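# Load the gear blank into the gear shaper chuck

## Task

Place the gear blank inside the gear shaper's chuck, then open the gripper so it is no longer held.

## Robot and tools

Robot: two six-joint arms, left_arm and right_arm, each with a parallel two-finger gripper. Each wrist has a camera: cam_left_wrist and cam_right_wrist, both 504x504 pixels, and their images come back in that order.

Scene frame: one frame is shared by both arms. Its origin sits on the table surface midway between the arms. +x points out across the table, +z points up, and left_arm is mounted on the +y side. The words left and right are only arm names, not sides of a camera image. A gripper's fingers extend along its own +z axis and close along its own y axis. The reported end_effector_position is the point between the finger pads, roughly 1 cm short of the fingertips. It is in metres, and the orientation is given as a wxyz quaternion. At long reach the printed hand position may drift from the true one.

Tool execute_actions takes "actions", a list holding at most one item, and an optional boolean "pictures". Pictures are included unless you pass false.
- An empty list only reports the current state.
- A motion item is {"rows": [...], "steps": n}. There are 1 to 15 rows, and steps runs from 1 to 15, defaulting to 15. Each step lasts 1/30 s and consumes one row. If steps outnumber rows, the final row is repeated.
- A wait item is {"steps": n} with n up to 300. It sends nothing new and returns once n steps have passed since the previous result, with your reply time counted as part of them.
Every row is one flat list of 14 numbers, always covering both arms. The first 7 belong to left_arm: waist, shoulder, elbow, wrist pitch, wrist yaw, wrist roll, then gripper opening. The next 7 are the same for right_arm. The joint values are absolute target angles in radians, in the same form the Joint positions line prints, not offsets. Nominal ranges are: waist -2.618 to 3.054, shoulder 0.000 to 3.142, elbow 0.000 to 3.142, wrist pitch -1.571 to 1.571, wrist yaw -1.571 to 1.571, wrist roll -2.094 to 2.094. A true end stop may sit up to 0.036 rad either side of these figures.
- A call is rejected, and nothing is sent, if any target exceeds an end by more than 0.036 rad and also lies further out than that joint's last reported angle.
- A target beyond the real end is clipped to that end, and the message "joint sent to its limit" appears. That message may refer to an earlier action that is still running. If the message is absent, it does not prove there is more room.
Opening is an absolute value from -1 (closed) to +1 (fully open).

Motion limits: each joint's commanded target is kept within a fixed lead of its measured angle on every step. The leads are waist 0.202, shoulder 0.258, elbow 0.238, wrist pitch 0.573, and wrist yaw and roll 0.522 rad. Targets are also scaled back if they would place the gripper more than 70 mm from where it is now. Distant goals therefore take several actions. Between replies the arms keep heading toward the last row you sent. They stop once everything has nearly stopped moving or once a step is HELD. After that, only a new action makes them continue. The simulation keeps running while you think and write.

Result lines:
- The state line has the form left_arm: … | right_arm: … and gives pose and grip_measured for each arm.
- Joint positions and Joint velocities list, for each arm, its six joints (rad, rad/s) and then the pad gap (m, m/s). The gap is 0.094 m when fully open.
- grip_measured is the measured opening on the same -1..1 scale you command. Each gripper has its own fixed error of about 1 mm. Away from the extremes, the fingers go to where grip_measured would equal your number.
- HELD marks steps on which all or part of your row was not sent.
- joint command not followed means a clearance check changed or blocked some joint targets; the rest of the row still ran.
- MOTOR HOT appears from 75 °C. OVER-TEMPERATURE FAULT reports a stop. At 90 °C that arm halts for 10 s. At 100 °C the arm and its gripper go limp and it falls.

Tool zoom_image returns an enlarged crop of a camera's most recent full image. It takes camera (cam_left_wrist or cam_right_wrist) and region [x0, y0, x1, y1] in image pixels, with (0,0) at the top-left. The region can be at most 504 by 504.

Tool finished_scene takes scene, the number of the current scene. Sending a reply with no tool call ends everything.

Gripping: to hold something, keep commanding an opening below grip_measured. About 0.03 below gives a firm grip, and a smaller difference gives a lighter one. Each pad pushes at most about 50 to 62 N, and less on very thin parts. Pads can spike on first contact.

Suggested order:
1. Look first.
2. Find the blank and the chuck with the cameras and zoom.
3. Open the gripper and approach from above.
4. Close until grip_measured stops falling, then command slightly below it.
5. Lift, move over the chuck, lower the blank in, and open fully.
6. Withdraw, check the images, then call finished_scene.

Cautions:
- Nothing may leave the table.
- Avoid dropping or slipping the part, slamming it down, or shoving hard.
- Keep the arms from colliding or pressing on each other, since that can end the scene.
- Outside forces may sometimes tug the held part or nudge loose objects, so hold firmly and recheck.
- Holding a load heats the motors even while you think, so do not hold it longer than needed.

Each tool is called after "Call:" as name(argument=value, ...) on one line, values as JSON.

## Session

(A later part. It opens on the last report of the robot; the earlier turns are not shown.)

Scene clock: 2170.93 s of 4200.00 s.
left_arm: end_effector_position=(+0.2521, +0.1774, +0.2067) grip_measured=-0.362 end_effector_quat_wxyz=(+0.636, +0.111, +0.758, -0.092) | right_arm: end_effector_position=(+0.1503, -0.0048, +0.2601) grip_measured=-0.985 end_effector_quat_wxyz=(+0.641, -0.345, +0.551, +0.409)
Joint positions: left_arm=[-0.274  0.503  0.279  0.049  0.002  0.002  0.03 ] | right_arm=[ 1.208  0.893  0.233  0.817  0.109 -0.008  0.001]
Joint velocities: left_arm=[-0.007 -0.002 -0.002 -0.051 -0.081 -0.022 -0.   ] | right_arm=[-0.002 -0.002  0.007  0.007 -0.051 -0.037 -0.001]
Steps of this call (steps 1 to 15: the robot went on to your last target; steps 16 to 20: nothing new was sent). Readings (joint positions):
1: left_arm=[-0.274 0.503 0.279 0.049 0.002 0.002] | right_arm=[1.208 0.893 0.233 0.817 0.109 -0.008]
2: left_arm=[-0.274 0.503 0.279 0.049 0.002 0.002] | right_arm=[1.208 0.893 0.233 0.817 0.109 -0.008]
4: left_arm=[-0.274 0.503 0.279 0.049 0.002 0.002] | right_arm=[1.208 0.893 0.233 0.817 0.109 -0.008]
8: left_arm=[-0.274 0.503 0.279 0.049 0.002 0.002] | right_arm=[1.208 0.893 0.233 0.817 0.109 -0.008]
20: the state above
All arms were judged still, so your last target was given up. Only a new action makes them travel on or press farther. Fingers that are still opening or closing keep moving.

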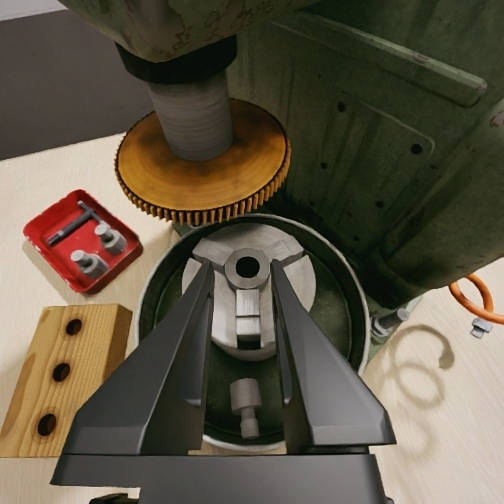

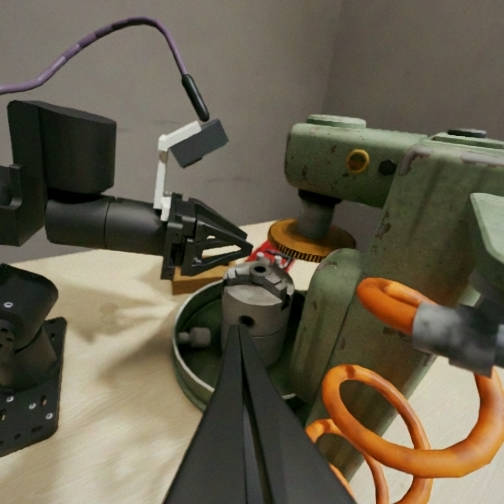

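Call:
execute_actions(actions=[{"rows":[[-0.276,0.5,0.36,0.0,0.0,0.0,0,1.2,0.87,0.23,0.83,0.105,0,-1],[-0.276,0.52,0.44,-0.08,0.0,0.0,0,1.2,0.87,0.23,0.83,0.105,0,-1],[-0.276,0.54,0.52,-0.18,0.0,0.0,0,1.2,0.87,0.23,0.83,0.105,0,-1],[-0.276,0.56,0.6,-0.27,0.0,0.0,0,1.2,0.87,0.23,0.83,0.105,0,-1],[-0.276,0.58,0.67,-0.35,0.0,0.0,0,1.2,0.87,0.23,0.83,0.105,0,-1],[-0.276,0.6,0.73,-0.42,0.0,0.0,0,1.2,0.87,0.23,0.83,0.105,0,-1]],"steps":15}], pictures=false)

Call:
execute_actions(actions=[{"rows":[[-0.276,0.65,0.78,-0.52,0,0,0,1.2,0.87,0.23,0.83,0.105,0,-1],[-0.276,0.70,0.83,-0.61,0,0,0,1.2,0.87,0.23,0.83,0.105,0,-1],[-0.276,0.75,0.88,-0.70,0,0,0,1.2,0.87,0.23,0.83,0.105,0,-1],[-0.276,0.80,0.93,-0.79,0,0,0,1.2,0.87,0.23,0.83,0.105,0,-1],[-0.276,0.85,0.98,-0.88,0,0,0,1.2,0.87,0.23,0.83,0.105,0,-1],[-0.276,0.90,1.03,-0.97,0,0,0,1.2,0.87,0.23,0.83,0.105,0,-1],[-0.276,0.95,1.08,-1.06,0,0,0,1.2,0.87,0.23,0.83,0.105,0,-1],[-0.276,1.0,1.13,-1.15,0,0,0,1.2,0.87,0.23,0.83,0.105,0,-1],[-0.276,1.05,1.18,-1.23,0,0,0,1.2,0.87,0.23,0.83,0.105,0,-1],[-0.276,1.1,1.23,-1.31,0,0,0,1.2,0.87,0.23,0.83,0.105,0,-1],[-0.276,1.15,1.28,-1.39,0,0,0,1.2,0.87,0.23,0.83,0.105,0,-1],[-0.276,1.2,1.33,-1.46,0,0,0,1.2,0.87,0.23,0.83,0.105,0,-1],[-0.276,1.25,1.36,-1.52,0,0,0,1.2,0.87,0.23,0.83,0.105,0,-1]],"steps":15}], pictures=false)

Call:
execute_actions(actions=[{"steps":30}])

Scene clock: 2200.60 s of 4200.00 s.
left_arm: end_effector_position=(+0.2441, +0.1798, +0.3122) grip_measured=-0.002 end_effector_quat_wxyz=(+0.627, +0.112, +0.765, -0.091) | right_arm: end_effector_position=(+0.1503, -0.0048, +0.2601) grip_measured=-0.985 end_effector_quat_wxyz=(+0.641, -0.345, +0.551, +0.409)
Joint positions: left_arm=[-0.274  0.588  0.738 -0.348  0.002  0.002  0.047] | right_arm=[ 1.208  0.893  0.233  0.817  0.109 -0.008  0.001]
Joint velocities: left_arm=[ 0.012  0.012 -0.017 -0.344 -0.066 -0.037  0.001] | right_arm=[ 0.002 -0.007 -0.002  0.007 -0.095 -0.081 -0.   ]
Steps of this call (steps 1 to 90: nothing new was sent; then 26.17 s passed at rest; steps 91 to 105: all 15 steps of this action). Readings (joint positions):
91: left_arm=[-0.274 0.503 0.286 0.039 0.002 0.002] | right_arm=[1.208 0.893 0.233 0.817 0.109 -0.008]
92: left_arm=[-0.274 0.505 0.310 0.005 0.002 0.002] | right_arm=[1.208 0.893 0.233 0.817 0.109 -0.008]
94: left_arm=[-0.274 0.529 0.416 -0.100 0.002 0.002] | right_arm=[1.208 0.893 0.233 0.817 0.109 -0.008]
98: left_arm=[-0.274 0.585 0.684 -0.250 0.002 0.002] | right_arm=[1.208 0.893 0.233 0.817 0.109 -0.008]
105: the state above

Scene clock: 2201.10 s of 4200.00 s.
left_arm: end_effector_position=(+0.2244, +0.1787, +0.2267) grip_measured=-0.002 end_effector_quat_wxyz=(+0.196, +0.160, +0.967, -0.038) | right_arm: end_effector_position=(+0.1503, -0.0048, +0.2601) grip_measured=-0.985 end_effector_quat_wxyz=(+0.641, -0.345, +0.551, +0.409)
Joint positions: left_arm=[-0.285  1.207  1.332 -1.294  0.022  0.024  0.047] | right_arm=[ 1.208  0.893  0.233  0.817  0.109 -0.008  0.001]
Joint velocities: left_arm=[-0.061  0.398  0.452 -1.048  0.168  0.022  0.   ] | right_arm=[-0.007  0.007 -0.007 -0.051 -0.051 -0.007  0.001]
Steps of this call (steps 1 to 15: all 15 steps of this action). Readings (joint positions):
1: left_arm=[-0.274 0.594 0.743 -0.372 0.002 0.002] | right_arm=[1.208 0.893 0.233 0.817 0.109 -0.008]
2: left_arm=[-0.274 0.614 0.760 -0.413 0.002 0.002] | right_arm=[1.208 0.893 0.233 0.817 0.109 -0.008]
4: left_arm=[-0.274 0.697 0.830 -0.528 0.002 0.002] | right_arm=[1.208 0.893 0.233 0.817 0.109 -0.008]
8: left_arm=[-0.274 0.909 1.026 -0.806 0.002 0.002] | right_arm=[1.208 0.893 0.233 0.817 0.109 -0.008]
15: the state above

Scene clock: 2202.10 s of 4200.00 s.
left_arm: end_effector_position=(+0.1813, +0.1950, +0.2084) grip_measured=-0.002 end_effector_quat_wxyz=(+0.083, +0.151, +0.985, -0.016) | right_arm: end_effector_position=(+0.1503, -0.0048, +0.2601) grip_measured=-0.985 end_effector_quat_wxyz=(+0.641, -0.345, +0.551, +0.409)
Joint positions: left_arm=[-0.283  1.238  1.343 -1.507  0.008  0.006  0.047] | right_arm=[ 1.208  0.893  0.233  0.817  0.109 -0.008  0.001]
Joint velocities: left_arm=[-0.017  0.007  0.017 -0.066 -0.022  0.007  0.   ] | right_arm=[-0.002  0.007  0.002  0.037 -0.051 -0.139  0.001]
Steps of this call (steps 1 to 30: the robot went on to your last target). Readings (joint positions):
1: left_arm=[-0.286 1.217 1.342 -1.329 0.024 0.024] | right_arm=[1.208 0.893 0.233 0.817 0.109 -0.008]
2: left_arm=[-0.285 1.224 1.343 -1.361 0.021 0.021] | right_arm=[1.208 0.893 0.233 0.817 0.109 -0.008]
4: left_arm=[-0.283 1.235 1.343 -1.418 0.016 0.016] | right_arm=[1.208 0.893 0.233 0.817 0.109 -0.008]
8: left_arm=[-0.283 1.238 1.343 -1.474 0.011 0.010] | right_arm=[1.208 0.893 0.233 0.817 0.109 -0.008]
30: the state above
All arms were judged still, so your last target was given up. Only a new action makes them travel on or press farther. Fingers that are still opening or closing keep moving.

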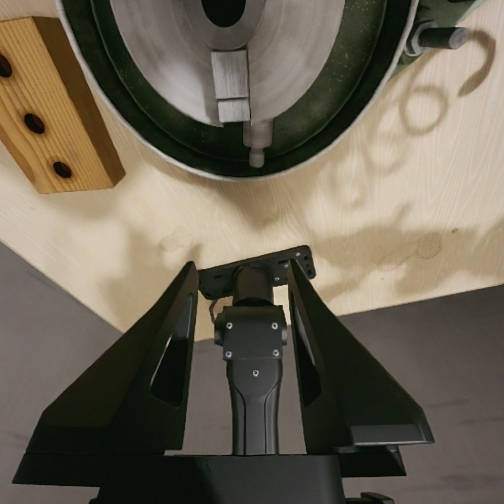

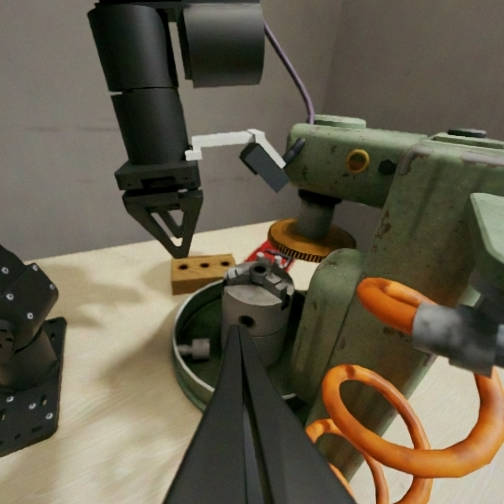

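Call:
execute_actions(actions=[{"rows":[[-0.29,1.15,1.28,-1.48,0,0,0,1.2,0.87,0.23,0.83,0.105,0,-1],[-0.30,1.08,1.2,-1.43,0,0,0,1.2,0.87,0.23,0.83,0.105,0,-1],[-0.31,1.01,1.12,-1.36,0,0,0,1.2,0.87,0.23,0.83,0.105,0,-1],[-0.315,0.95,1.04,-1.28,0,0,0,1.2,0.87,0.23,0.83,0.105,0,-1],[-0.315,0.90,0.96,-1.2,0,0,0,1.2,0.87,0.23,0.83,0.105,0,-1],[-0.315,0.87,0.9,-1.12,0,0,0,1.2,0.87,0.23,0.83,0.105,0,-1],[-0.315,0.855,0.85,-1.05,0,0,0,1.2,0.87,0.23,0.83,0.105,0,-1],[-0.315,0.855,0.80,-0.99,0,0,0,1.2,0.87,0.23,0.83,0.105,0,-1],[-0.315,0.855,0.76,-0.94,0,0,0,1.2,0.87,0.23,0.83,0.105,0,-1],[-0.315,0.855,0.73,-0.91,0,0,0,1.2,0.87,0.23,0.83,0.105,0,-1]],"steps":15}], pictures=false)

Call:
execute_actions(actions=[{"steps":25}])

Scene clock: 2219.07 s of 4200.00 s.
left_arm: end_effector_position=(+0.1716, +0.1932, +0.1228) grip_measured=-0.002 end_effector_quat_wxyz=(+0.216, +0.160, +0.962, -0.037) | right_arm: end_effector_position=(+0.1503, -0.0048, +0.2601) grip_measured=-0.985 end_effector_quat_wxyz=(+0.641, -0.345, +0.551, +0.409)
Joint positions: left_arm=[-0.308  0.857  0.733 -1.004  0.006  0.006  0.047] | right_arm=[ 1.208  0.893  0.233  0.817  0.109 -0.008  0.001]
Joint velocities: left_arm=[-0.027 -0.027 -0.022  0.608 -0.007 -0.022 -0.   ] | right_arm=[-0.007 -0.012  0.017  0.022  0.007  0.037  0.   ]
Steps of this call (steps 1 to 90: nothing new was sent; then 13.47 s passed at rest; steps 91 to 105: all 15 steps of this action). Readings (joint positions):
91: left_arm=[-0.283 1.229 1.334 -1.497 0.008 0.006] | right_arm=[1.208 0.893 0.233 0.817 0.109 -0.008]
92: left_arm=[-0.285 1.201 1.303 -1.470 0.007 0.006] | right_arm=[1.208 0.893 0.233 0.817 0.109 -0.008]
94: left_arm=[-0.296 1.090 1.183 -1.398 0.006 0.006] | right_arm=[1.208 0.893 0.233 0.817 0.109 -0.008]
98: left_arm=[-0.308 0.871 0.914 -1.240 0.006 0.006] | right_arm=[1.208 0.893 0.233 0.817 0.109 -0.008]
105: the state above

Scene clock: 2219.90 s of 4200.00 s.
left_arm: end_effector_position=(+0.1905, +0.1869, +0.1334) grip_measured=-0.002 end_effector_quat_wxyz=(+0.260, +0.158, +0.952, -0.044) | right_arm: end_effector_position=(+0.1503, -0.0048, +0.2601) grip_measured=-0.985 end_effector_quat_wxyz=(+0.641, -0.345, +0.551, +0.409)
Joint positions: left_arm=[-0.308  0.857  0.733 -0.913  0.006  0.006  0.047] | right_arm=[ 1.208  0.893  0.233  0.817  0.109 -0.008  0.001]
Joint velocities: left_arm=[ 0.002  0.012 -0.017  0.007  0.081  0.007  0.001] | right_arm=[ 0.007 -0.017  0.017 -0.037  0.007 -0.066  0.   ]
Steps of this call (steps 1 to 25: the robot went on to your last target). Readings (joint positions):
1: left_arm=[-0.308 0.857 0.733 -0.983 0.006 0.006] | right_arm=[1.208 0.893 0.233 0.817 0.109 -0.008]
2: left_arm=[-0.308 0.857 0.733 -0.967 0.006 0.006] | right_arm=[1.208 0.893 0.233 0.817 0.109 -0.008]
4: left_arm=[-0.308 0.857 0.733 -0.945 0.006 0.006] | right_arm=[1.208 0.893 0.233 0.817 0.109 -0.008]
8: left_arm=[-0.308 0.857 0.733 -0.924 0.006 0.006] | right_arm=[1.208 0.893 0.233 0.817 0.109 -0.008]
25: the state above

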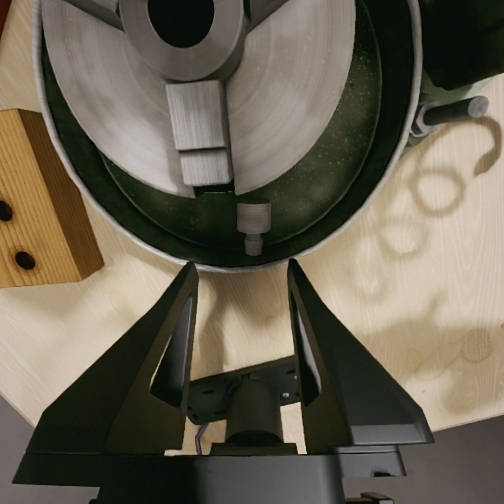

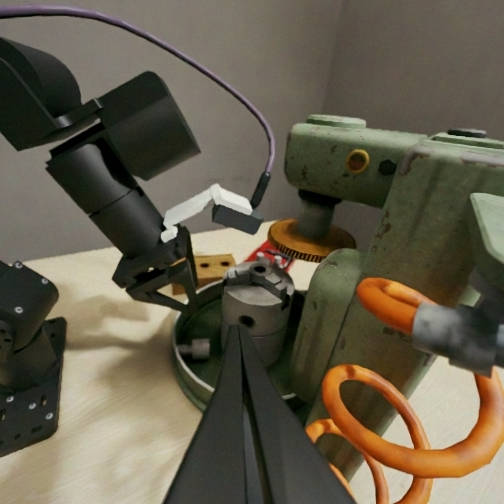

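Call:
execute_actions(actions=[{"rows":[[-0.325,0.80,0.69,-0.86,0,0,0,1.2,0.87,0.23,0.83,0.105,0,-1],[-0.335,0.75,0.64,-0.81,0,0,0,1.2,0.87,0.23,0.83,0.105,0,-1],[-0.335,0.70,0.59,-0.76,0,0,0,1.2,0.87,0.23,0.83,0.105,0,-1],[-0.335,0.65,0.54,-0.71,0,0,0,1.2,0.87,0.23,0.83,0.105,0,-1],[-0.335,0.60,0.49,-0.66,0,0,0,1.2,0.87,0.23,0.83,0.105,0,-1],[-0.335,0.55,0.44,-0.61,0,0,0,1.2,0.87,0.23,0.83,0.105,0,-1],[-0.335,0.50,0.39,-0.56,0,0,0,1.2,0.87,0.23,0.83,0.105,0,-1],[-0.335,0.46,0.35,-0.52,0,0,0,1.2,0.87,0.23,0.83,0.105,0,-1],[-0.335,0.44,0.32,-0.50,0,0,0,1.2,0.87,0.23,0.83,0.105,0,-1],[-0.335,0.44,0.30,-0.50,0,0,0,1.2,0.87,0.23,0.83,0.105,0,-1],[-0.335,0.44,0.28,-0.50,0,0,0,1.2,0.87,0.23,0.83,0.105,0,-1],[-0.335,0.44,0.26,-0.50,0,0,0,1.2,0.87,0.23,0.83,0.105,0,-1],[-0.335,0.44,0.25,-0.50,0,0,0,1.2,0.87,0.23,0.83,0.105,0,-1]],"steps":15}], pictures=false)

Call:
execute_actions(actions=[{"steps":25}])

Scene clock: 2246.07 s of 4200.00 s.
left_arm: end_effector_position=(+0.1834, +0.1849, +0.0787) grip_measured=-0.002 end_effector_quat_wxyz=(+0.394, +0.160, +0.902, -0.069) | right_arm: end_effector_position=(+0.1503, -0.0048, +0.2601) grip_measured=-0.985 end_effector_quat_wxyz=(+0.641, -0.345, +0.551, +0.409)
Joint positions: left_arm=[-0.328  0.463  0.267 -0.552  0.005  0.006  0.047] | right_arm=[ 1.208  0.893  0.233  0.817  0.109 -0.008  0.001]
Joint velocities: left_arm=[ 0.007  0.002 -0.193  0.139 -0.007 -0.007  0.001] | right_arm=[-0.022  0.012 -0.002  0.022  0.051  0.037 -0.   ]
Steps of this call (steps 1 to 15: the robot went on to your last target; steps 16 to 90: nothing new was sent; then 22.67 s passed at rest; steps 91 to 105: all 15 steps of this action). Readings (joint positions):
91: left_arm=[-0.309 0.852 0.729 -0.904 0.005 0.006] | right_arm=[1.208 0.893 0.233 0.817 0.109 -0.008]
92: left_arm=[-0.315 0.834 0.712 -0.881 0.005 0.006] | right_arm=[1.208 0.893 0.233 0.817 0.109 -0.008]
94: left_arm=[-0.325 0.755 0.644 -0.816 0.005 0.006] | right_arm=[1.208 0.893 0.233 0.817 0.109 -0.008]
98: left_arm=[-0.328 0.549 0.448 -0.674 0.005 0.006] | right_arm=[1.208 0.893 0.233 0.817 0.109 -0.008]
105: the state above

Scene clock: 2246.90 s of 4200.00 s.
left_arm: end_effector_position=(+0.1907, +0.1823, +0.0860) grip_measured=-0.002 end_effector_quat_wxyz=(+0.415, +0.158, +0.893, -0.073) | right_arm: end_effector_position=(+0.1503, -0.0048, +0.2601) grip_measured=-0.985 end_effector_quat_wxyz=(+0.641, -0.345, +0.551, +0.409)
Joint positions: left_arm=[-0.328  0.463  0.262 -0.5    0.005  0.006  0.047] | right_arm=[ 1.208  0.893  0.233  0.817  0.109 -0.008  0.001]
Joint velocities: left_arm=[ 0.002  0.007 -0.007  0.022  0.022  0.007 -0.001] | right_arm=[-0.002 -0.017 -0.012 -0.007  0.007  0.037 -0.   ]
Steps of this call (steps 1 to 25: the robot went on to your last target). Readings (joint positions):
1: left_arm=[-0.328 0.463 0.262 -0.547 0.005 0.006] | right_arm=[1.208 0.893 0.233 0.817 0.109 -0.008]
2: left_arm=[-0.328 0.463 0.262 -0.542 0.005 0.006] | right_arm=[1.208 0.893 0.233 0.817 0.109 -0.008]
4: left_arm=[-0.328 0.463 0.262 -0.526 0.005 0.006] | right_arm=[1.208 0.893 0.233 0.817 0.109 -0.008]
8: left_arm=[-0.328 0.463 0.262 -0.509 0.005 0.006] | right_arm=[1.208 0.893 0.233 0.817 0.109 -0.008]
25: the state above

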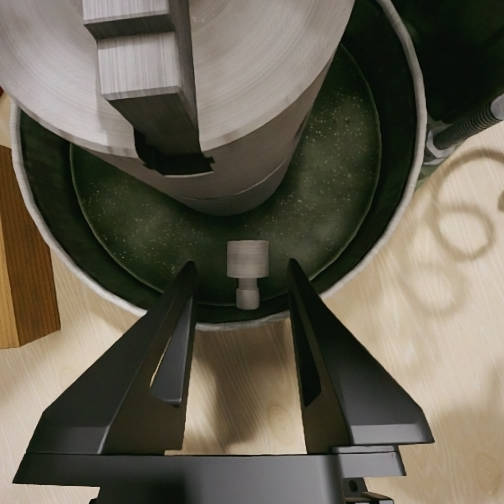

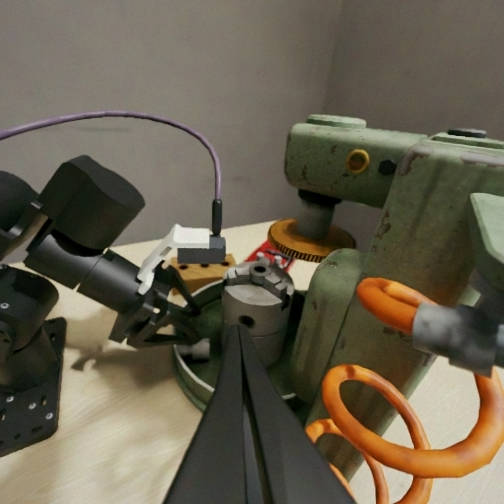

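Call:
execute_actions(actions=[{"rows":[[-0.34,0.49,0.235,-0.47,0,0,0,1.2,0.87,0.23,0.83,0.105,0,-1],[-0.34,0.505,0.22,-0.44,0,0,0,1.2,0.87,0.23,0.83,0.105,0,-1],[-0.34,0.52,0.205,-0.41,0,0,0,1.2,0.87,0.23,0.83,0.105,0,-1],[-0.34,0.53,0.19,-0.385,0,0,0,1.2,0.87,0.23,0.83,0.105,0,-1],[-0.34,0.54,0.18,-0.37,0,0,0,1.2,0.87,0.23,0.83,0.105,0,-1],[-0.34,0.54,0.17,-0.36,0,0,0,1.2,0.87,0.23,0.83,0.105,0,-1]],"steps":15}], pictures=false)

Call:
execute_actions(actions=[{"steps":20}])

Call:
zoom_image(camera="cam_right_wrist", region=[100,230,260,390])

Scene clock: 2272.50 s of 4200.00 s.
left_arm: end_effector_position=(+0.1972, +0.1789, +0.0679) grip_measured=-0.002 end_effector_quat_wxyz=(+0.416, +0.159, +0.892, -0.074) | right_arm: end_effector_position=(+0.1503, -0.0048, +0.2601) grip_measured=-0.985 end_effector_quat_wxyz=(+0.641, -0.345, +0.551, +0.409)
Joint positions: left_arm=[-0.333  0.524  0.192 -0.365  0.004  0.003  0.047] | right_arm=[ 1.208  0.893  0.233  0.817  0.109 -0.008  0.001]
Joint velocities: left_arm=[ 0.012 -0.007  0.002  0.051 -0.051 -0.037 -0.001] | right_arm=[-0.002 -0.012 -0.017 -0.007  0.007  0.022 -0.001]
Steps of this call (steps 1 to 15: the robot went on to your last target; steps 16 to 90: nothing new was sent; then 22.10 s passed at rest; steps 91 to 105: all 15 steps of this action). Readings (joint positions):
91: left_arm=[-0.329 0.465 0.262 -0.496 0.005 0.006] | right_arm=[1.208 0.893 0.233 0.817 0.109 -0.008]
92: left_arm=[-0.330 0.472 0.259 -0.484 0.005 0.006] | right_arm=[1.208 0.893 0.233 0.817 0.109 -0.008]
94: left_arm=[-0.332 0.494 0.243 -0.445 0.005 0.006] | right_arm=[1.208 0.893 0.233 0.817 0.109 -0.008]
98: left_arm=[-0.332 0.524 0.198 -0.386 0.004 0.003] | right_arm=[1.208 0.893 0.233 0.817 0.109 -0.008]
105: the state above

Scene clock: 2273.17 s of 4200.00 s.
left_arm: end_effector_position=(+0.1982, +0.1785, +0.0690) grip_measured=-0.002 end_effector_quat_wxyz=(+0.419, +0.159, +0.891, -0.075) | right_arm: end_effector_position=(+0.1503, -0.0048, +0.2601) grip_measured=-0.985 end_effector_quat_wxyz=(+0.641, -0.345, +0.551, +0.409)
Joint positions: left_arm=[-0.333  0.524  0.192 -0.359  0.004  0.003  0.047] | right_arm=[ 1.208  0.893  0.233  0.817  0.109 -0.008  0.001]
Joint velocities: left_arm=[-0.022 -0.012  0.007  0.051 -0.051 -0.007  0.002] | right_arm=[-0.002  0.007 -0.002  0.007  0.037  0.066  0.001]
Steps of this call (steps 1 to 15: the robot went on to your last target; steps 16 to 20: nothing new was sent). Readings (joint positions):
1: left_arm=[-0.333 0.524 0.192 -0.364 0.004 0.003] | right_arm=[1.208 0.893 0.233 0.817 0.109 -0.008]
2: left_arm=[-0.333 0.524 0.192 -0.363 0.004 0.003] | right_arm=[1.208 0.893 0.233 0.817 0.109 -0.008]
4: left_arm=[-0.333 0.524 0.192 -0.362 0.004 0.003] | right_arm=[1.208 0.893 0.233 0.817 0.109 -0.008]
8: left_arm=[-0.333 0.524 0.192 -0.360 0.004 0.003] | right_arm=[1.208 0.893 0.233 0.817 0.109 -0.008]
20: the state above
All arms were judged still, so your last target was given up. Only a new action makes them travel on or press farther. Fingers that are still opening or closing keep moving.

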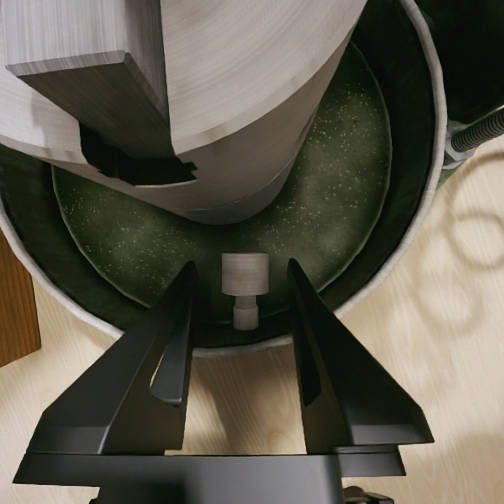

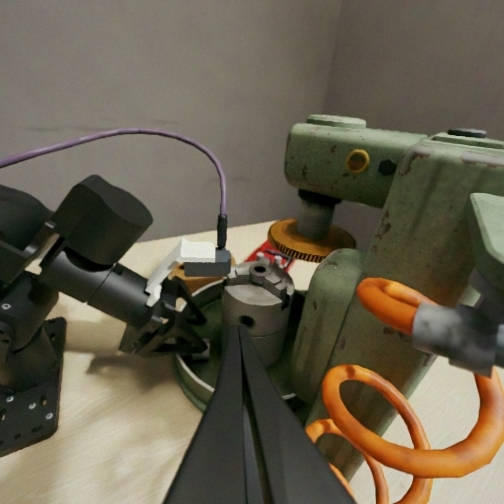

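Region (100, 230, 260, 390) of cam_right_wrist's 504x504 image, scaled by 3.150, with more detail than that image has.

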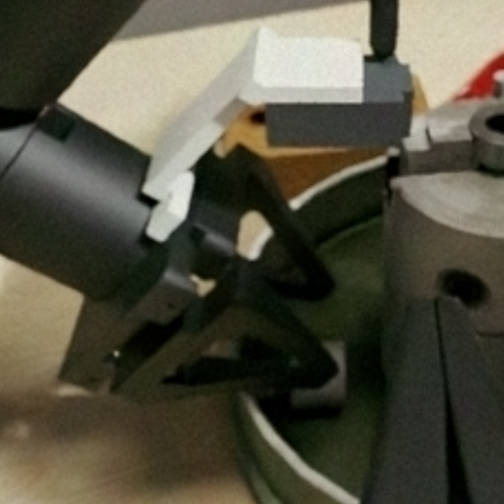

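Call:
execute_actions(actions=[{"rows":[[-0.335,0.50,0.25,-0.40,0,0,0.23,1.2,0.87,0.23,0.83,0.105,0,-1],[-0.335,0.48,0.30,-0.45,0,0,0.23,1.2,0.87,0.23,0.83,0.105,0,-1],[-0.335,0.47,0.35,-0.50,0,0,0.23,1.2,0.87,0.23,0.83,0.105,0,-1],[-0.335,0.47,0.40,-0.55,0,-0.1,0.23,1.2,0.87,0.23,0.83,0.105,0,-1],[-0.335,0.47,0.45,-0.60,0,-0.25,0.23,1.2,0.87,0.23,0.83,0.105,0,-1],[-0.335,0.47,0.50,-0.66,0,-0.4,0.23,1.2,0.87,0.23,0.83,0.105,0,-1],[-0.335,0.47,0.55,-0.72,0,-0.55,0.23,1.2,0.87,0.23,0.83,0.105,0,-1],[-0.335,0.47,0.58,-0.78,0,-0.7,0.23,1.2,0.87,0.23,0.83,0.105,0,-1],[-0.335,0.47,0.6,-0.84,0,-0.85,0.23,1.2,0.87,0.23,0.83,0.105,0,-1],[-0.335,0.47,0.6,-0.90,0,-1.0,0.23,1.2,0.87,0.23,0.83,0.105,0,-1],[-0.335,0.47,0.6,-0.95,0,-1.15,0.23,1.2,0.87,0.23,0.83,0.105,0,-1],[-0.335,0.47,0.6,-1.0,0,-1.3,0.23,1.2,0.87,0.23,0.83,0.105,0,-1],[-0.335,0.47,0.6,-1.0,0,-1.45,0.23,1.2,0.87,0.23,0.83,0.105,0,-1],[-0.335,0.47,0.6,-1.0,0,-1.575,0.23,1.2,0.87,0.23,0.83,0.105,0,-1]],"steps":15}], pictures=false)

Call:
execute_actions(actions=[{"steps":20}], pictures=false)

Call:
execute_actions(actions=[{"rows":[[-0.335,0.55,0.65,-1.03,0,-1.575,0.23,1.2,0.87,0.23,0.83,0.105,0,-1],[-0.335,0.62,0.70,-1.06,0,-1.575,0.23,1.2,0.87,0.23,0.83,0.105,0,-1],[-0.335,0.69,0.75,-1.09,0,-1.575,0.23,1.2,0.87,0.23,0.83,0.105,0,-1],[-0.335,0.76,0.80,-1.12,0,-1.575,0.23,1.2,0.87,0.23,0.83,0.105,0,-1],[-0.335,0.83,0.84,-1.14,0,-1.575,0.23,1.2,0.87,0.23,0.83,0.105,0,-1],[-0.335,0.90,0.88,-1.16,0,-1.575,0.23,1.2,0.87,0.23,0.83,0.105,0,-1],[-0.335,0.97,0.91,-1.17,0,-1.575,0.23,1.2,0.87,0.23,0.83,0.105,0,-1],[-0.335,1.04,0.93,-1.17,0,-1.575,0.23,1.2,0.87,0.23,0.83,0.105,0,-1],[-0.335,1.10,0.93,-1.15,0,-1.575,0.23,1.2,0.87,0.23,0.83,0.105,0,-1],[-0.335,1.15,0.92,-1.12,0,-1.575,0.23,1.2,0.87,0.23,0.83,0.105,0,-1],[-0.335,1.19,0.90,-1.10,0,-1.575,0.23,1.2,0.87,0.23,0.83,0.105,0,-1],[-0.335,1.22,0.885,-1.08,0,-1.575,0.23,1.2,0.87,0.23,0.83,0.105,0,-1]],"steps":15}], pictures=false)

Call:
execute_actions(actions=[{"steps":20}])

Scene clock: 2313.10 s of 4200.00 s.
left_arm: end_effector_position=(+0.1735, +0.1875, +0.1654) grip_measured=+0.228 end_effector_quat_wxyz=(+0.319, -0.290, +0.865, -0.256) | right_arm: end_effector_position=(+0.1503, -0.0048, +0.2601) grip_measured=-0.985 end_effector_quat_wxyz=(+0.641, -0.345, +0.551, +0.409)
Joint positions: left_arm=[-0.333  0.483  0.605 -0.849  0.004 -0.996  0.058] | right_arm=[ 1.208  0.893  0.233  0.817  0.109 -0.008  0.001]
Joint velocities: left_arm=[-0.007 -0.002 -0.017 -0.96  -0.007 -2.879 -0.001] | right_arm=[ 0.007 -0.002 -0.007 -0.081  0.022  0.007  0.001]
Steps of this call (steps 1 to 90: nothing new was sent; then 36.43 s passed at rest; steps 91 to 105: all 15 steps of this action). Readings (joint positions):
91: left_arm=[-0.333 0.524 0.196 -0.365 0.004 0.003] | right_arm=[1.208 0.893 0.233 0.817 0.109 -0.008]
92: left_arm=[-0.333 0.522 0.209 -0.386 0.004 0.003] | right_arm=[1.208 0.893 0.233 0.817 0.109 -0.008]
94: left_arm=[-0.333 0.511 0.271 -0.452 0.004 -0.013] | right_arm=[1.208 0.893 0.233 0.817 0.109 -0.008]
98: left_arm=[-0.333 0.500 0.484 -0.586 0.004 -0.292] | right_arm=[1.208 0.893 0.233 0.817 0.109 -0.008]
105: the state above

Scene clock: 2313.77 s of 4200.00 s.
left_arm: end_effector_position=(+0.1525, +0.1950, +0.1433) grip_measured=+0.228 end_effector_quat_wxyz=(+0.201, -0.535, +0.768, -0.288) | right_arm: end_effector_position=(+0.1503, -0.0048, +0.2601) grip_measured=-0.985 end_effector_quat_wxyz=(+0.641, -0.345, +0.551, +0.409)
Joint positions: left_arm=[-0.333  0.483  0.605 -0.975  0.004 -1.566  0.058] | right_arm=[ 1.208  0.893  0.233  0.817  0.109 -0.008  0.001]
Joint velocities: left_arm=[ 0.002 -0.002 -0.012  0.125 -0.051 -0.022  0.001] | right_arm=[-0.012 -0.012 -0.012 -0.066  0.037 -0.051  0.   ]
Steps of this call (steps 1 to 20: the robot went on to your last target). Readings (joint positions):
1: left_arm=[-0.333 0.483 0.605 -0.878 0.004 -1.097] | right_arm=[1.208 0.893 0.233 0.817 0.109 -0.008]
2: left_arm=[-0.333 0.483 0.605 -0.901 0.004 -1.191] | right_arm=[1.208 0.893 0.233 0.817 0.109 -0.008]
4: left_arm=[-0.333 0.483 0.605 -0.932 0.004 -1.330] | right_arm=[1.208 0.893 0.233 0.817 0.109 -0.008]
8: left_arm=[-0.333 0.483 0.605 -0.961 0.004 -1.474] | right_arm=[1.208 0.893 0.233 0.817 0.109 -0.008]
20: the state above

Scene clock: 2314.27 s of 4200.00 s.
left_arm: end_effector_position=(+0.1894, +0.1817, +0.1003) grip_measured=+0.228 end_effector_quat_wxyz=(+0.048, -0.572, +0.815, -0.073) | right_arm: end_effector_position=(+0.1503, -0.0048, +0.2601) grip_measured=-0.985 end_effector_quat_wxyz=(+0.641, -0.345, +0.551, +0.409)
Joint positions: left_arm=[-0.333  1.224  0.897 -1.069  0.004 -1.571  0.058] | right_arm=[ 1.208  0.893  0.233  0.817  0.109 -0.008  0.001]
Joint velocities: left_arm=[-0.002  0.183 -0.159 -0.007 -0.051  0.037 -0.   ] | right_arm=[-0.012 -0.012  0.002  0.022 -0.051  0.022 -0.   ]
Steps of this call (steps 1 to 15: all 15 steps of this action). Readings (joint positions):
1: left_arm=[-0.333 0.491 0.608 -0.981 0.004 -1.568] | right_arm=[1.208 0.893 0.233 0.817 0.109 -0.008]
2: left_arm=[-0.333 0.519 0.624 -0.999 0.004 -1.569] | right_arm=[1.208 0.893 0.233 0.817 0.109 -0.008]
4: left_arm=[-0.333 0.630 0.692 -1.047 0.004 -1.571] | right_arm=[1.208 0.893 0.233 0.817 0.109 -0.008]
8: left_arm=[-0.333 0.910 0.870 -1.101 0.004 -1.571] | right_arm=[1.208 0.893 0.233 0.817 0.109 -0.008]
15: the state above

Scene clock: 2314.93 s of 4200.00 s.
left_arm: end_effector_position=(+0.1879, +0.1823, +0.0985) grip_measured=+0.228 end_effector_quat_wxyz=(+0.046, -0.572, +0.816, -0.069) | right_arm: end_effector_position=(+0.1503, -0.0048, +0.2601) grip_measured=-0.985 end_effector_quat_wxyz=(+0.641, -0.345, +0.551, +0.409)
Joint positions: left_arm=[-0.333  1.227  0.893 -1.071  0.004 -1.571  0.058] | right_arm=[ 1.208  0.893  0.233  0.817  0.109 -0.008  0.001]
Joint velocities: left_arm=[ 0.007 -0.002  0.012 -0.007  0.022 -0.037 -0.   ] | right_arm=[-0.027 -0.012  0.032  0.007 -0.051  0.051 -0.   ]
Steps of this call (steps 1 to 15: the robot went on to your last target; steps 16 to 20: nothing new was sent). Readings (joint positions):
1: left_arm=[-0.333 1.227 0.893 -1.069 0.004 -1.571] | right_arm=[1.208 0.893 0.233 0.817 0.109 -0.008]
2: left_arm=[-0.333 1.227 0.893 -1.071 0.004 -1.571] | right_arm=[1.208 0.893 0.233 0.817 0.109 -0.008]
4: left_arm=[-0.333 1.227 0.893 -1.071 0.004 -1.571] | right_arm=[1.208 0.893 0.233 0.817 0.109 -0.008]
8: left_arm=[-0.333 1.227 0.893 -1.071 0.004 -1.571] | right_arm=[1.208 0.893 0.233 0.817 0.109 -0.008]
20: the state above
All arms were judged still, so your last target was given up. Only a new action makes them travel on or press farther. Fingers that are still opening or closing keep moving.

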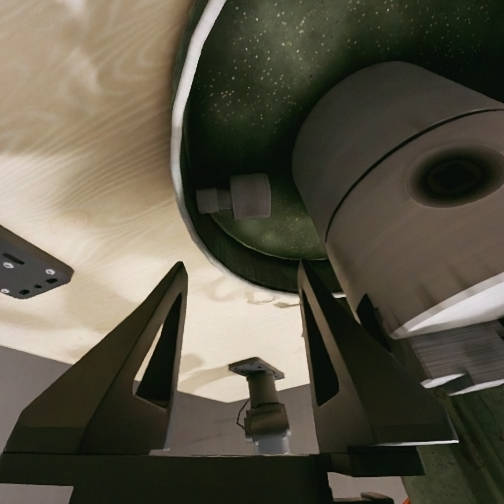

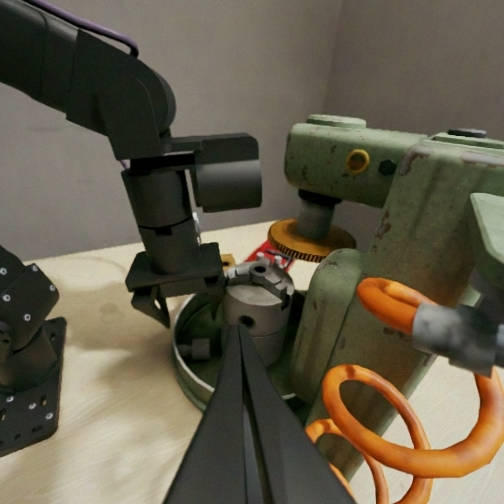

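Call:
execute_actions(actions=[])

Scene clock: 2335.37 s of 4200.00 s.
left_arm: end_effector_position=(+0.1879, +0.1823, +0.0985) grip_measured=+0.228 end_effector_quat_wxyz=(+0.046, -0.572, +0.816, -0.069) | right_arm: end_effector_position=(+0.1503, -0.0048, +0.2601) grip_measured=-0.985 end_effector_quat_wxyz=(+0.641, -0.345, +0.551, +0.409)
Joint positions: left_arm=[-0.333  1.227  0.893 -1.071  0.004 -1.571  0.058] | right_arm=[ 1.208  0.893  0.233  0.817  0.109 -0.008  0.001]
Joint velocities: left_arm=[-0.002 -0.017 -0.002 -0.066  0.022  0.007 -0.   ] | right_arm=[-0.002 -0.017 -0.002 -0.051 -0.007 -0.051 -0.001]
Steps of this call (steps 1 to 90: nothing new was sent; then 17.43 s passed at rest). Readings (joint positions):
1: left_arm=[-0.333 1.227 0.893 -1.071 0.004 -1.571] | right_arm=[1.208 0.893 0.233 0.817 0.109 -0.008]
2: left_arm=[-0.333 1.227 0.893 -1.071 0.004 -1.571] | right_arm=[1.208 0.893 0.233 0.817 0.109 -0.008]
4: left_arm=[-0.333 1.227 0.893 -1.071 0.004 -1.571] | right_arm=[1.208 0.893 0.233 0.817 0.109 -0.008]
8: left_arm=[-0.333 1.227 0.893 -1.071 0.004 -1.571] | right_arm=[1.208 0.893 0.233 0.817 0.109 -0.008]
90: the state above

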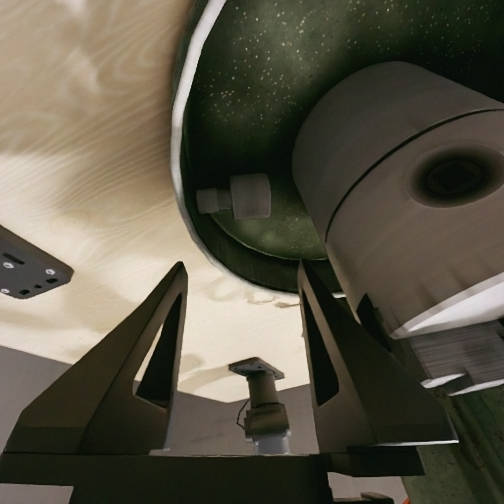

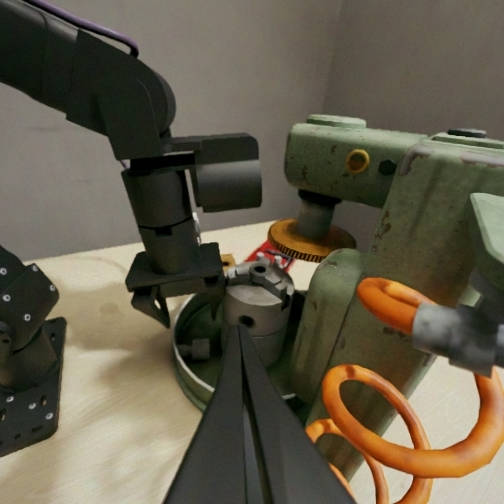

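Call:
execute_actions(actions=[{"rows":[[-0.335,1.22,0.865,-1.06,0,-1.575,0.23,1.2,0.87,0.23,0.83,0.105,0,-1],[-0.335,1.22,0.865,-1.06,0,-1.575,0.23,1.2,0.87,0.23,0.83,0.105,0,-1],[-0.335,1.22,0.85,-1.045,0,-1.575,0.23,1.2,0.87,0.23,0.83,0.105,0,-1],[-0.335,1.22,0.85,-1.045,0,-1.575,0.23,1.2,0.87,0.23,0.83,0.105,0,-1],[-0.335,1.22,0.835,-1.03,0,-1.575,0.23,1.2,0.87,0.23,0.83,0.105,0,-1],[-0.335,1.22,0.835,-1.03,0,-1.575,0.23,1.2,0.87,0.23,0.83,0.105,0,-1],[-0.335,1.22,0.82,-1.015,0,-1.575,0.23,1.2,0.87,0.23,0.83,0.105,0,-1],[-0.335,1.22,0.82,-1.015,0,-1.575,0.23,1.2,0.87,0.23,0.83,0.105,0,-1],[-0.335,1.22,0.805,-1.0,0,-1.575,0.23,1.2,0.87,0.23,0.83,0.105,0,-1],[-0.335,1.22,0.805,-1.0,0,-1.575,0.23,1.2,0.87,0.23,0.83,0.105,0,-1],[-0.335,1.22,0.79,-0.985,0,-1.575,0.23,1.2,0.87,0.23,0.83,0.105,0,-1]],"steps":15}])

Call:
execute_actions(actions=[{"steps":15}])

Scene clock: 2356.53 s of 4200.00 s.
left_arm: end_effector_position=(+0.1817, +0.1845, +0.0773) grip_measured=+0.228 end_effector_quat_wxyz=(+0.042, -0.573, +0.816, -0.063) | right_arm: end_effector_position=(+0.1503, -0.0048, +0.2601) grip_measured=-0.985 end_effector_quat_wxyz=(+0.641, -0.345, +0.551, +0.409)
Joint positions: left_arm=[-0.333  1.227  0.81  -1.003  0.004 -1.571  0.058] | right_arm=[ 1.208  0.893  0.233  0.817  0.109 -0.008  0.001]
Joint velocities: left_arm=[ 0.007 -0.007 -0.017  0.022  0.007 -0.022  0.001] | right_arm=[-0.007  0.007 -0.007 -0.051  0.022 -0.022 -0.   ]
Steps of this call (steps 1 to 90: nothing new was sent; then 17.67 s passed at rest; steps 91 to 105: all 15 steps of this action). Readings (joint positions):
91: left_arm=[-0.333 1.227 0.893 -1.070 0.004 -1.571] | right_arm=[1.208 0.893 0.233 0.817 0.109 -0.008]
92: left_arm=[-0.333 1.227 0.893 -1.069 0.004 -1.571] | right_arm=[1.208 0.893 0.233 0.817 0.109 -0.008]
94: left_arm=[-0.333 1.227 0.886 -1.058 0.004 -1.571] | right_arm=[1.208 0.893 0.233 0.817 0.109 -0.008]
98: left_arm=[-0.333 1.227 0.852 -1.036 0.004 -1.571] | right_arm=[1.208 0.893 0.233 0.817 0.109 -0.008]
105: the state above

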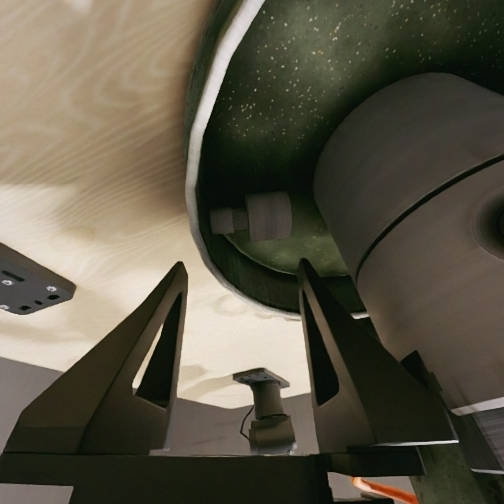

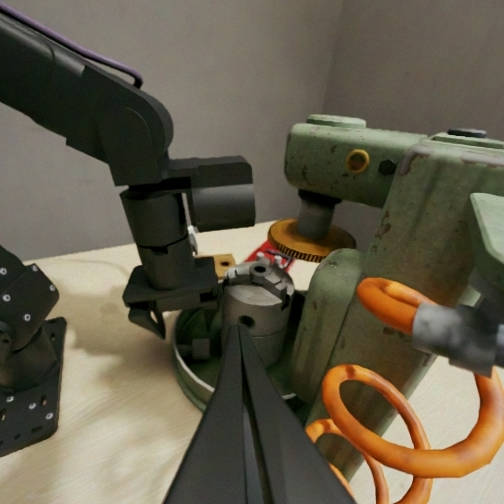

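Scene clock: 2357.03 s of 4200.00 s.
left_arm: end_effector_position=(+0.1853, +0.1832, +0.0778) grip_measured=+0.228 end_effector_quat_wxyz=(+0.046, -0.572, +0.816, -0.069) | right_arm: end_effector_position=(+0.1503, -0.0048, +0.2601) grip_measured=-0.985 end_effector_quat_wxyz=(+0.641, -0.345, +0.551, +0.409)
Joint positions: left_arm=[-0.333  1.227  0.81  -0.987  0.004 -1.571  0.058] | right_arm=[ 1.208  0.893  0.233  0.817  0.109 -0.008  0.001]
Joint velocities: left_arm=[-0.012  0.002 -0.007  0.066 -0.022 -0.037  0.   ] | right_arm=[-0.002  0.032 -0.002 -0.037  0.007 -0.037  0.001]
Steps of this call (steps 1 to 15: the robot went on to your last target). Readings (joint positions):
1: left_arm=[-0.333 1.227 0.810 -1.001 0.004 -1.571] | right_arm=[1.208 0.893 0.233 0.817 0.109 -0.008]
2: left_arm=[-0.333 1.227 0.810 -0.998 0.004 -1.571] | right_arm=[1.208 0.893 0.233 0.817 0.109 -0.008]
4: left_arm=[-0.333 1.227 0.810 -0.994 0.004 -1.571] | right_arm=[1.208 0.893 0.233 0.817 0.109 -0.008]
8: left_arm=[-0.333 1.227 0.810 -0.989 0.004 -1.571] | right_arm=[1.208 0.893 0.233 0.817 0.109 -0.008]
15: the state above

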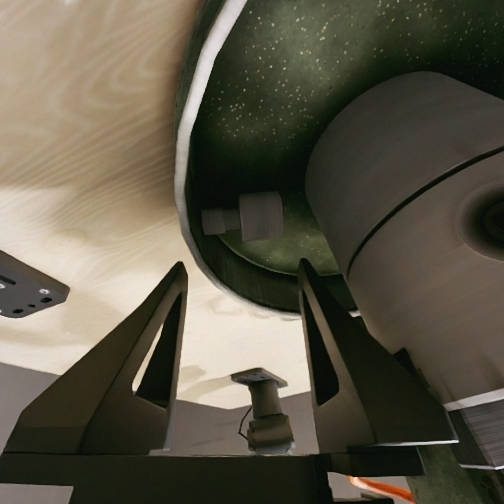

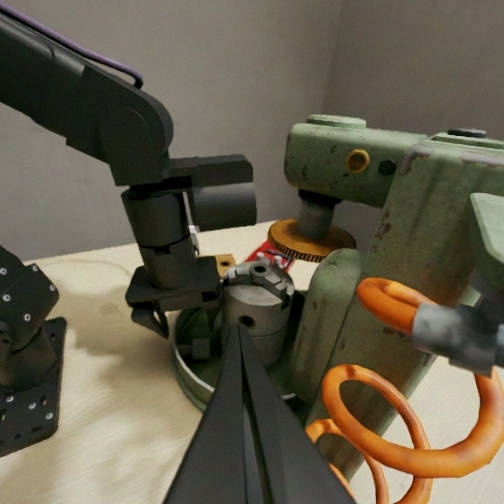

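Call:
execute_actions(actions=[{"rows":[[-0.335,1.22,0.79,-0.985,0,-1.575,-1,1.2,0.87,0.23,0.83,0.105,0,-1]],"steps":15}], pictures=false)

Call:
execute_actions(actions=[{"rows":[[-0.335,1.22,0.78,-0.975,0,-1.575,-1,1.2,0.87,0.23,0.83,0.105,0,-1],[-0.335,1.22,0.78,-0.97,0,-1.575,-1,1.2,0.87,0.23,0.83,0.105,0,-1],[-0.335,1.22,0.77,-0.965,0,-1.575,-1,1.2,0.87,0.23,0.83,0.105,0,-1],[-0.335,1.22,0.77,-0.96,0,-1.575,-1,1.2,0.87,0.23,0.83,0.105,0,-1],[-0.335,1.22,0.76,-0.955,0,-1.575,-1,1.2,0.87,0.23,0.83,0.105,0,-1],[-0.335,1.22,0.76,-0.95,0,-1.575,-1,1.2,0.87,0.23,0.83,0.105,0,-1],[-0.335,1.22,0.75,-0.945,0,-1.575,-1,1.2,0.87,0.23,0.83,0.105,0,-1]],"steps":15}], pictures=false)

Call:
execute_actions(actions=[{"steps":15}])

Scene clock: 2373.67 s of 4200.00 s.
left_arm: end_effector_position=(+0.1854, +0.1832, +0.0778) grip_measured=-0.988 end_effector_quat_wxyz=(+0.046, -0.572, +0.816, -0.070) | right_arm: end_effector_position=(+0.1503, -0.0048, +0.2601) grip_measured=-0.985 end_effector_quat_wxyz=(+0.641, -0.345, +0.551, +0.409)
Joint positions: left_arm=[-0.333  1.227  0.81  -0.987  0.004 -1.571  0.001] | right_arm=[ 1.208  0.893  0.233  0.817  0.109 -0.008  0.001]
Joint velocities: left_arm=[ 0.017 -0.012  0.002  0.051 -0.037 -0.022  0.   ] | right_arm=[-0.002 -0.037  0.002  0.022  0.051  0.081 -0.   ]
Steps of this call (steps 1 to 15: the robot went on to your last target; steps 16 to 90: nothing new was sent; then 13.13 s passed at rest; steps 91 to 105: all 15 steps of this action). Readings (joint positions):
91: left_arm=[-0.333 1.227 0.810 -0.987 0.004 -1.571] | right_arm=[1.208 0.893 0.233 0.817 0.109 -0.008]
92: left_arm=[-0.333 1.227 0.810 -0.987 0.004 -1.571] | right_arm=[1.208 0.893 0.233 0.817 0.109 -0.008]
94: left_arm=[-0.333 1.227 0.810 -0.987 0.004 -1.571] | right_arm=[1.208 0.893 0.233 0.817 0.109 -0.008]
98: left_arm=[-0.333 1.227 0.810 -0.987 0.004 -1.571] | right_arm=[1.208 0.893 0.233 0.817 0.109 -0.008]
105: the state above

Scene clock: 2374.17 s of 4200.00 s.
left_arm: end_effector_position=(+0.1829, +0.1841, +0.0680) grip_measured=-0.988 end_effector_quat_wxyz=(+0.045, -0.573, +0.816, -0.068) | right_arm: end_effector_position=(+0.1503, -0.0048, +0.2601) grip_measured=-0.985 end_effector_quat_wxyz=(+0.641, -0.345, +0.551, +0.409)
Joint positions: left_arm=[-0.333  1.227  0.771 -0.951  0.004 -1.571  0.001] | right_arm=[ 1.208  0.893  0.233  0.817  0.109 -0.008  0.001]
Joint velocities: left_arm=[-0.017  0.012  0.002 -0.066  0.037  0.022 -0.001] | right_arm=[ 0.007 -0.002 -0.007  0.022  0.007 -0.037 -0.   ]
Steps of this call (steps 1 to 15: all 15 steps of this action). Readings (joint positions):
1: left_arm=[-0.333 1.227 0.810 -0.986 0.004 -1.571] | right_arm=[1.208 0.893 0.233 0.817 0.109 -0.008]
2: left_arm=[-0.333 1.227 0.810 -0.984 0.004 -1.571] | right_arm=[1.208 0.893 0.233 0.817 0.109 -0.008]
4: left_arm=[-0.333 1.227 0.804 -0.974 0.004 -1.571] | right_arm=[1.208 0.893 0.233 0.817 0.109 -0.008]
8: left_arm=[-0.333 1.227 0.780 -0.958 0.004 -1.571] | right_arm=[1.208 0.893 0.233 0.817 0.109 -0.008]
15: the state above

Scene clock: 2374.67 s of 4200.00 s.
left_arm: end_effector_position=(+0.1838, +0.1837, +0.0682) grip_measured=-0.988 end_effector_quat_wxyz=(+0.047, -0.572, +0.816, -0.070) | right_arm: end_effector_position=(+0.1503, -0.0048, +0.2601) grip_measured=-0.985 end_effector_quat_wxyz=(+0.641, -0.345, +0.551, +0.409)
Joint positions: left_arm=[-0.333  1.227  0.771 -0.947  0.004 -1.571  0.001] | right_arm=[ 1.208  0.893  0.233  0.817  0.109 -0.008  0.001]
Joint velocities: left_arm=[-0.007  0.002 -0.007 -0.007  0.022  0.037  0.001] | right_arm=[ 0.012 -0.002 -0.002 -0.051  0.022  0.007  0.001]
Steps of this call (steps 1 to 15: the robot went on to your last target). Readings (joint positions):
1: left_arm=[-0.333 1.227 0.771 -0.950 0.004 -1.571] | right_arm=[1.208 0.893 0.233 0.817 0.109 -0.008]
2: left_arm=[-0.333 1.227 0.771 -0.949 0.004 -1.571] | right_arm=[1.208 0.893 0.233 0.817 0.109 -0.008]
4: left_arm=[-0.333 1.227 0.771 -0.948 0.004 -1.571] | right_arm=[1.208 0.893 0.233 0.817 0.109 -0.008]
8: left_arm=[-0.333 1.227 0.771 -0.947 0.004 -1.571] | right_arm=[1.208 0.893 0.233 0.817 0.109 -0.008]
15: the state above
All arms were judged still, so your last target was given up. Only a new action makes them travel on or press farther. Fingers that are still opening or closing keep moving.

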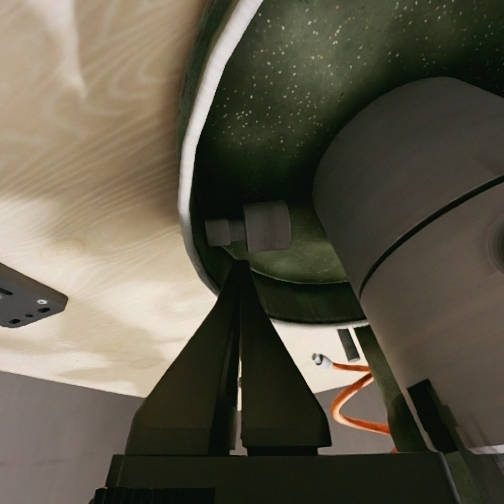

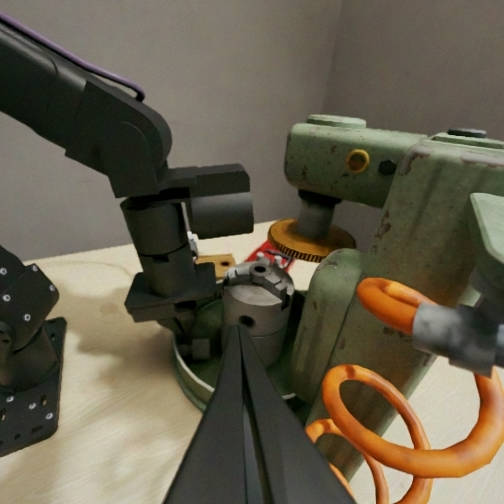

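Call:
execute_actions(actions=[{"rows":[[-0.335,1.22,0.74,-0.945,0,-1.575,-1,1.2,0.87,0.23,0.83,0.105,0,-1],[-0.335,1.22,0.74,-0.945,0,-1.575,-1,1.2,0.87,0.23,0.83,0.105,0,-1],[-0.335,1.22,0.73,-0.94,0,-1.575,-1,1.2,0.87,0.23,0.83,0.105,0,-1],[-0.335,1.22,0.73,-0.935,0,-1.575,-1,1.2,0.87,0.23,0.83,0.105,0,-1],[-0.335,1.22,0.72,-0.93,0,-1.575,-1,1.2,0.87,0.23,0.83,0.105,0,-1],[-0.335,1.22,0.72,-0.925,0,-1.575,-1,1.2,0.87,0.23,0.83,0.105,0,-1],[-0.335,1.22,0.71,-0.92,0,-1.575,-1,1.2,0.87,0.23,0.83,0.105,0,-1]],"steps":15}], pictures=false)

Call:
execute_actions(actions=[{"steps":15}])

Scene clock: 2384.40 s of 4200.00 s.
left_arm: end_effector_position=(+0.1770, +0.1862, +0.0574) grip_measured=-0.988 end_effector_quat_wxyz=(+0.041, -0.573, +0.816, -0.062) | right_arm: end_effector_position=(+0.1503, -0.0048, +0.2601) grip_measured=-0.985 end_effector_quat_wxyz=(+0.641, -0.345, +0.551, +0.409)
Joint positions: left_arm=[-0.333  1.227  0.73  -0.926  0.004 -1.571  0.001] | right_arm=[ 1.208  0.893  0.233  0.817  0.109 -0.008  0.001]
Joint velocities: left_arm=[ 0.007  0.017 -0.017  0.022 -0.037 -0.022  0.   ] | right_arm=[-0.017  0.007 -0.012  0.007 -0.007 -0.007 -0.   ]
Steps of this call (steps 1 to 90: nothing new was sent; then 6.23 s passed at rest; steps 91 to 105: all 15 steps of this action). Readings (joint positions):
91: left_arm=[-0.333 1.227 0.771 -0.947 0.004 -1.571] | right_arm=[1.208 0.893 0.233 0.817 0.109 -0.008]
92: left_arm=[-0.333 1.227 0.771 -0.947 0.004 -1.571] | right_arm=[1.208 0.893 0.233 0.817 0.109 -0.008]
94: left_arm=[-0.333 1.227 0.764 -0.941 0.004 -1.571] | right_arm=[1.208 0.893 0.233 0.817 0.109 -0.008]
98: left_arm=[-0.333 1.227 0.739 -0.931 0.004 -1.571] | right_arm=[1.208 0.893 0.233 0.817 0.109 -0.008]
105: the state above

Scene clock: 2384.90 s of 4200.00 s.
left_arm: end_effector_position=(+0.1779, +0.1859, +0.0576) grip_measured=-0.988 end_effector_quat_wxyz=(+0.042, -0.573, +0.816, -0.063) | right_arm: end_effector_position=(+0.1503, -0.0048, +0.2601) grip_measured=-0.985 end_effector_quat_wxyz=(+0.641, -0.345, +0.551, +0.409)
Joint positions: left_arm=[-0.333  1.227  0.73  -0.922  0.004 -1.571  0.001] | right_arm=[ 1.208  0.893  0.233  0.817  0.109 -0.008  0.001]
Joint velocities: left_arm=[ 0.002  0.002  0.022 -0.007 -0.007 -0.022  0.001] | right_arm=[-0.002 -0.017 -0.022 -0.081 -0.037  0.007 -0.   ]
Steps of this call (steps 1 to 15: the robot went on to your last target). Readings (joint positions):
1: left_arm=[-0.333 1.227 0.730 -0.925 0.004 -1.571] | right_arm=[1.208 0.893 0.233 0.817 0.109 -0.008]
2: left_arm=[-0.333 1.227 0.730 -0.924 0.004 -1.571] | right_arm=[1.208 0.893 0.233 0.817 0.109 -0.008]
4: left_arm=[-0.333 1.227 0.730 -0.923 0.004 -1.571] | right_arm=[1.208 0.893 0.233 0.817 0.109 -0.008]
8: left_arm=[-0.333 1.227 0.730 -0.922 0.004 -1.571] | right_arm=[1.208 0.893 0.233 0.817 0.109 -0.008]
15: the state above
All arms were judged still, so your last target was given up. Only a new action makes them travel on or press farther. Fingers that are still opening or closing keep moving.

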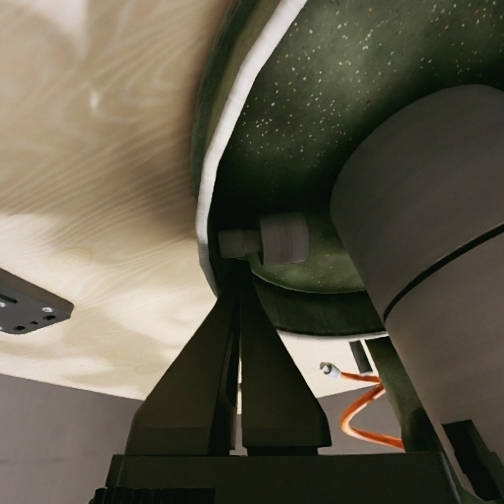

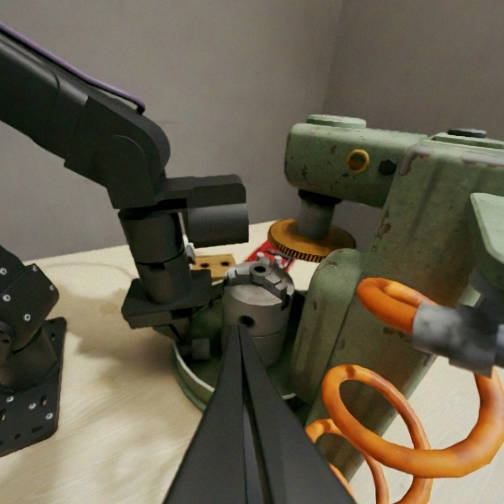

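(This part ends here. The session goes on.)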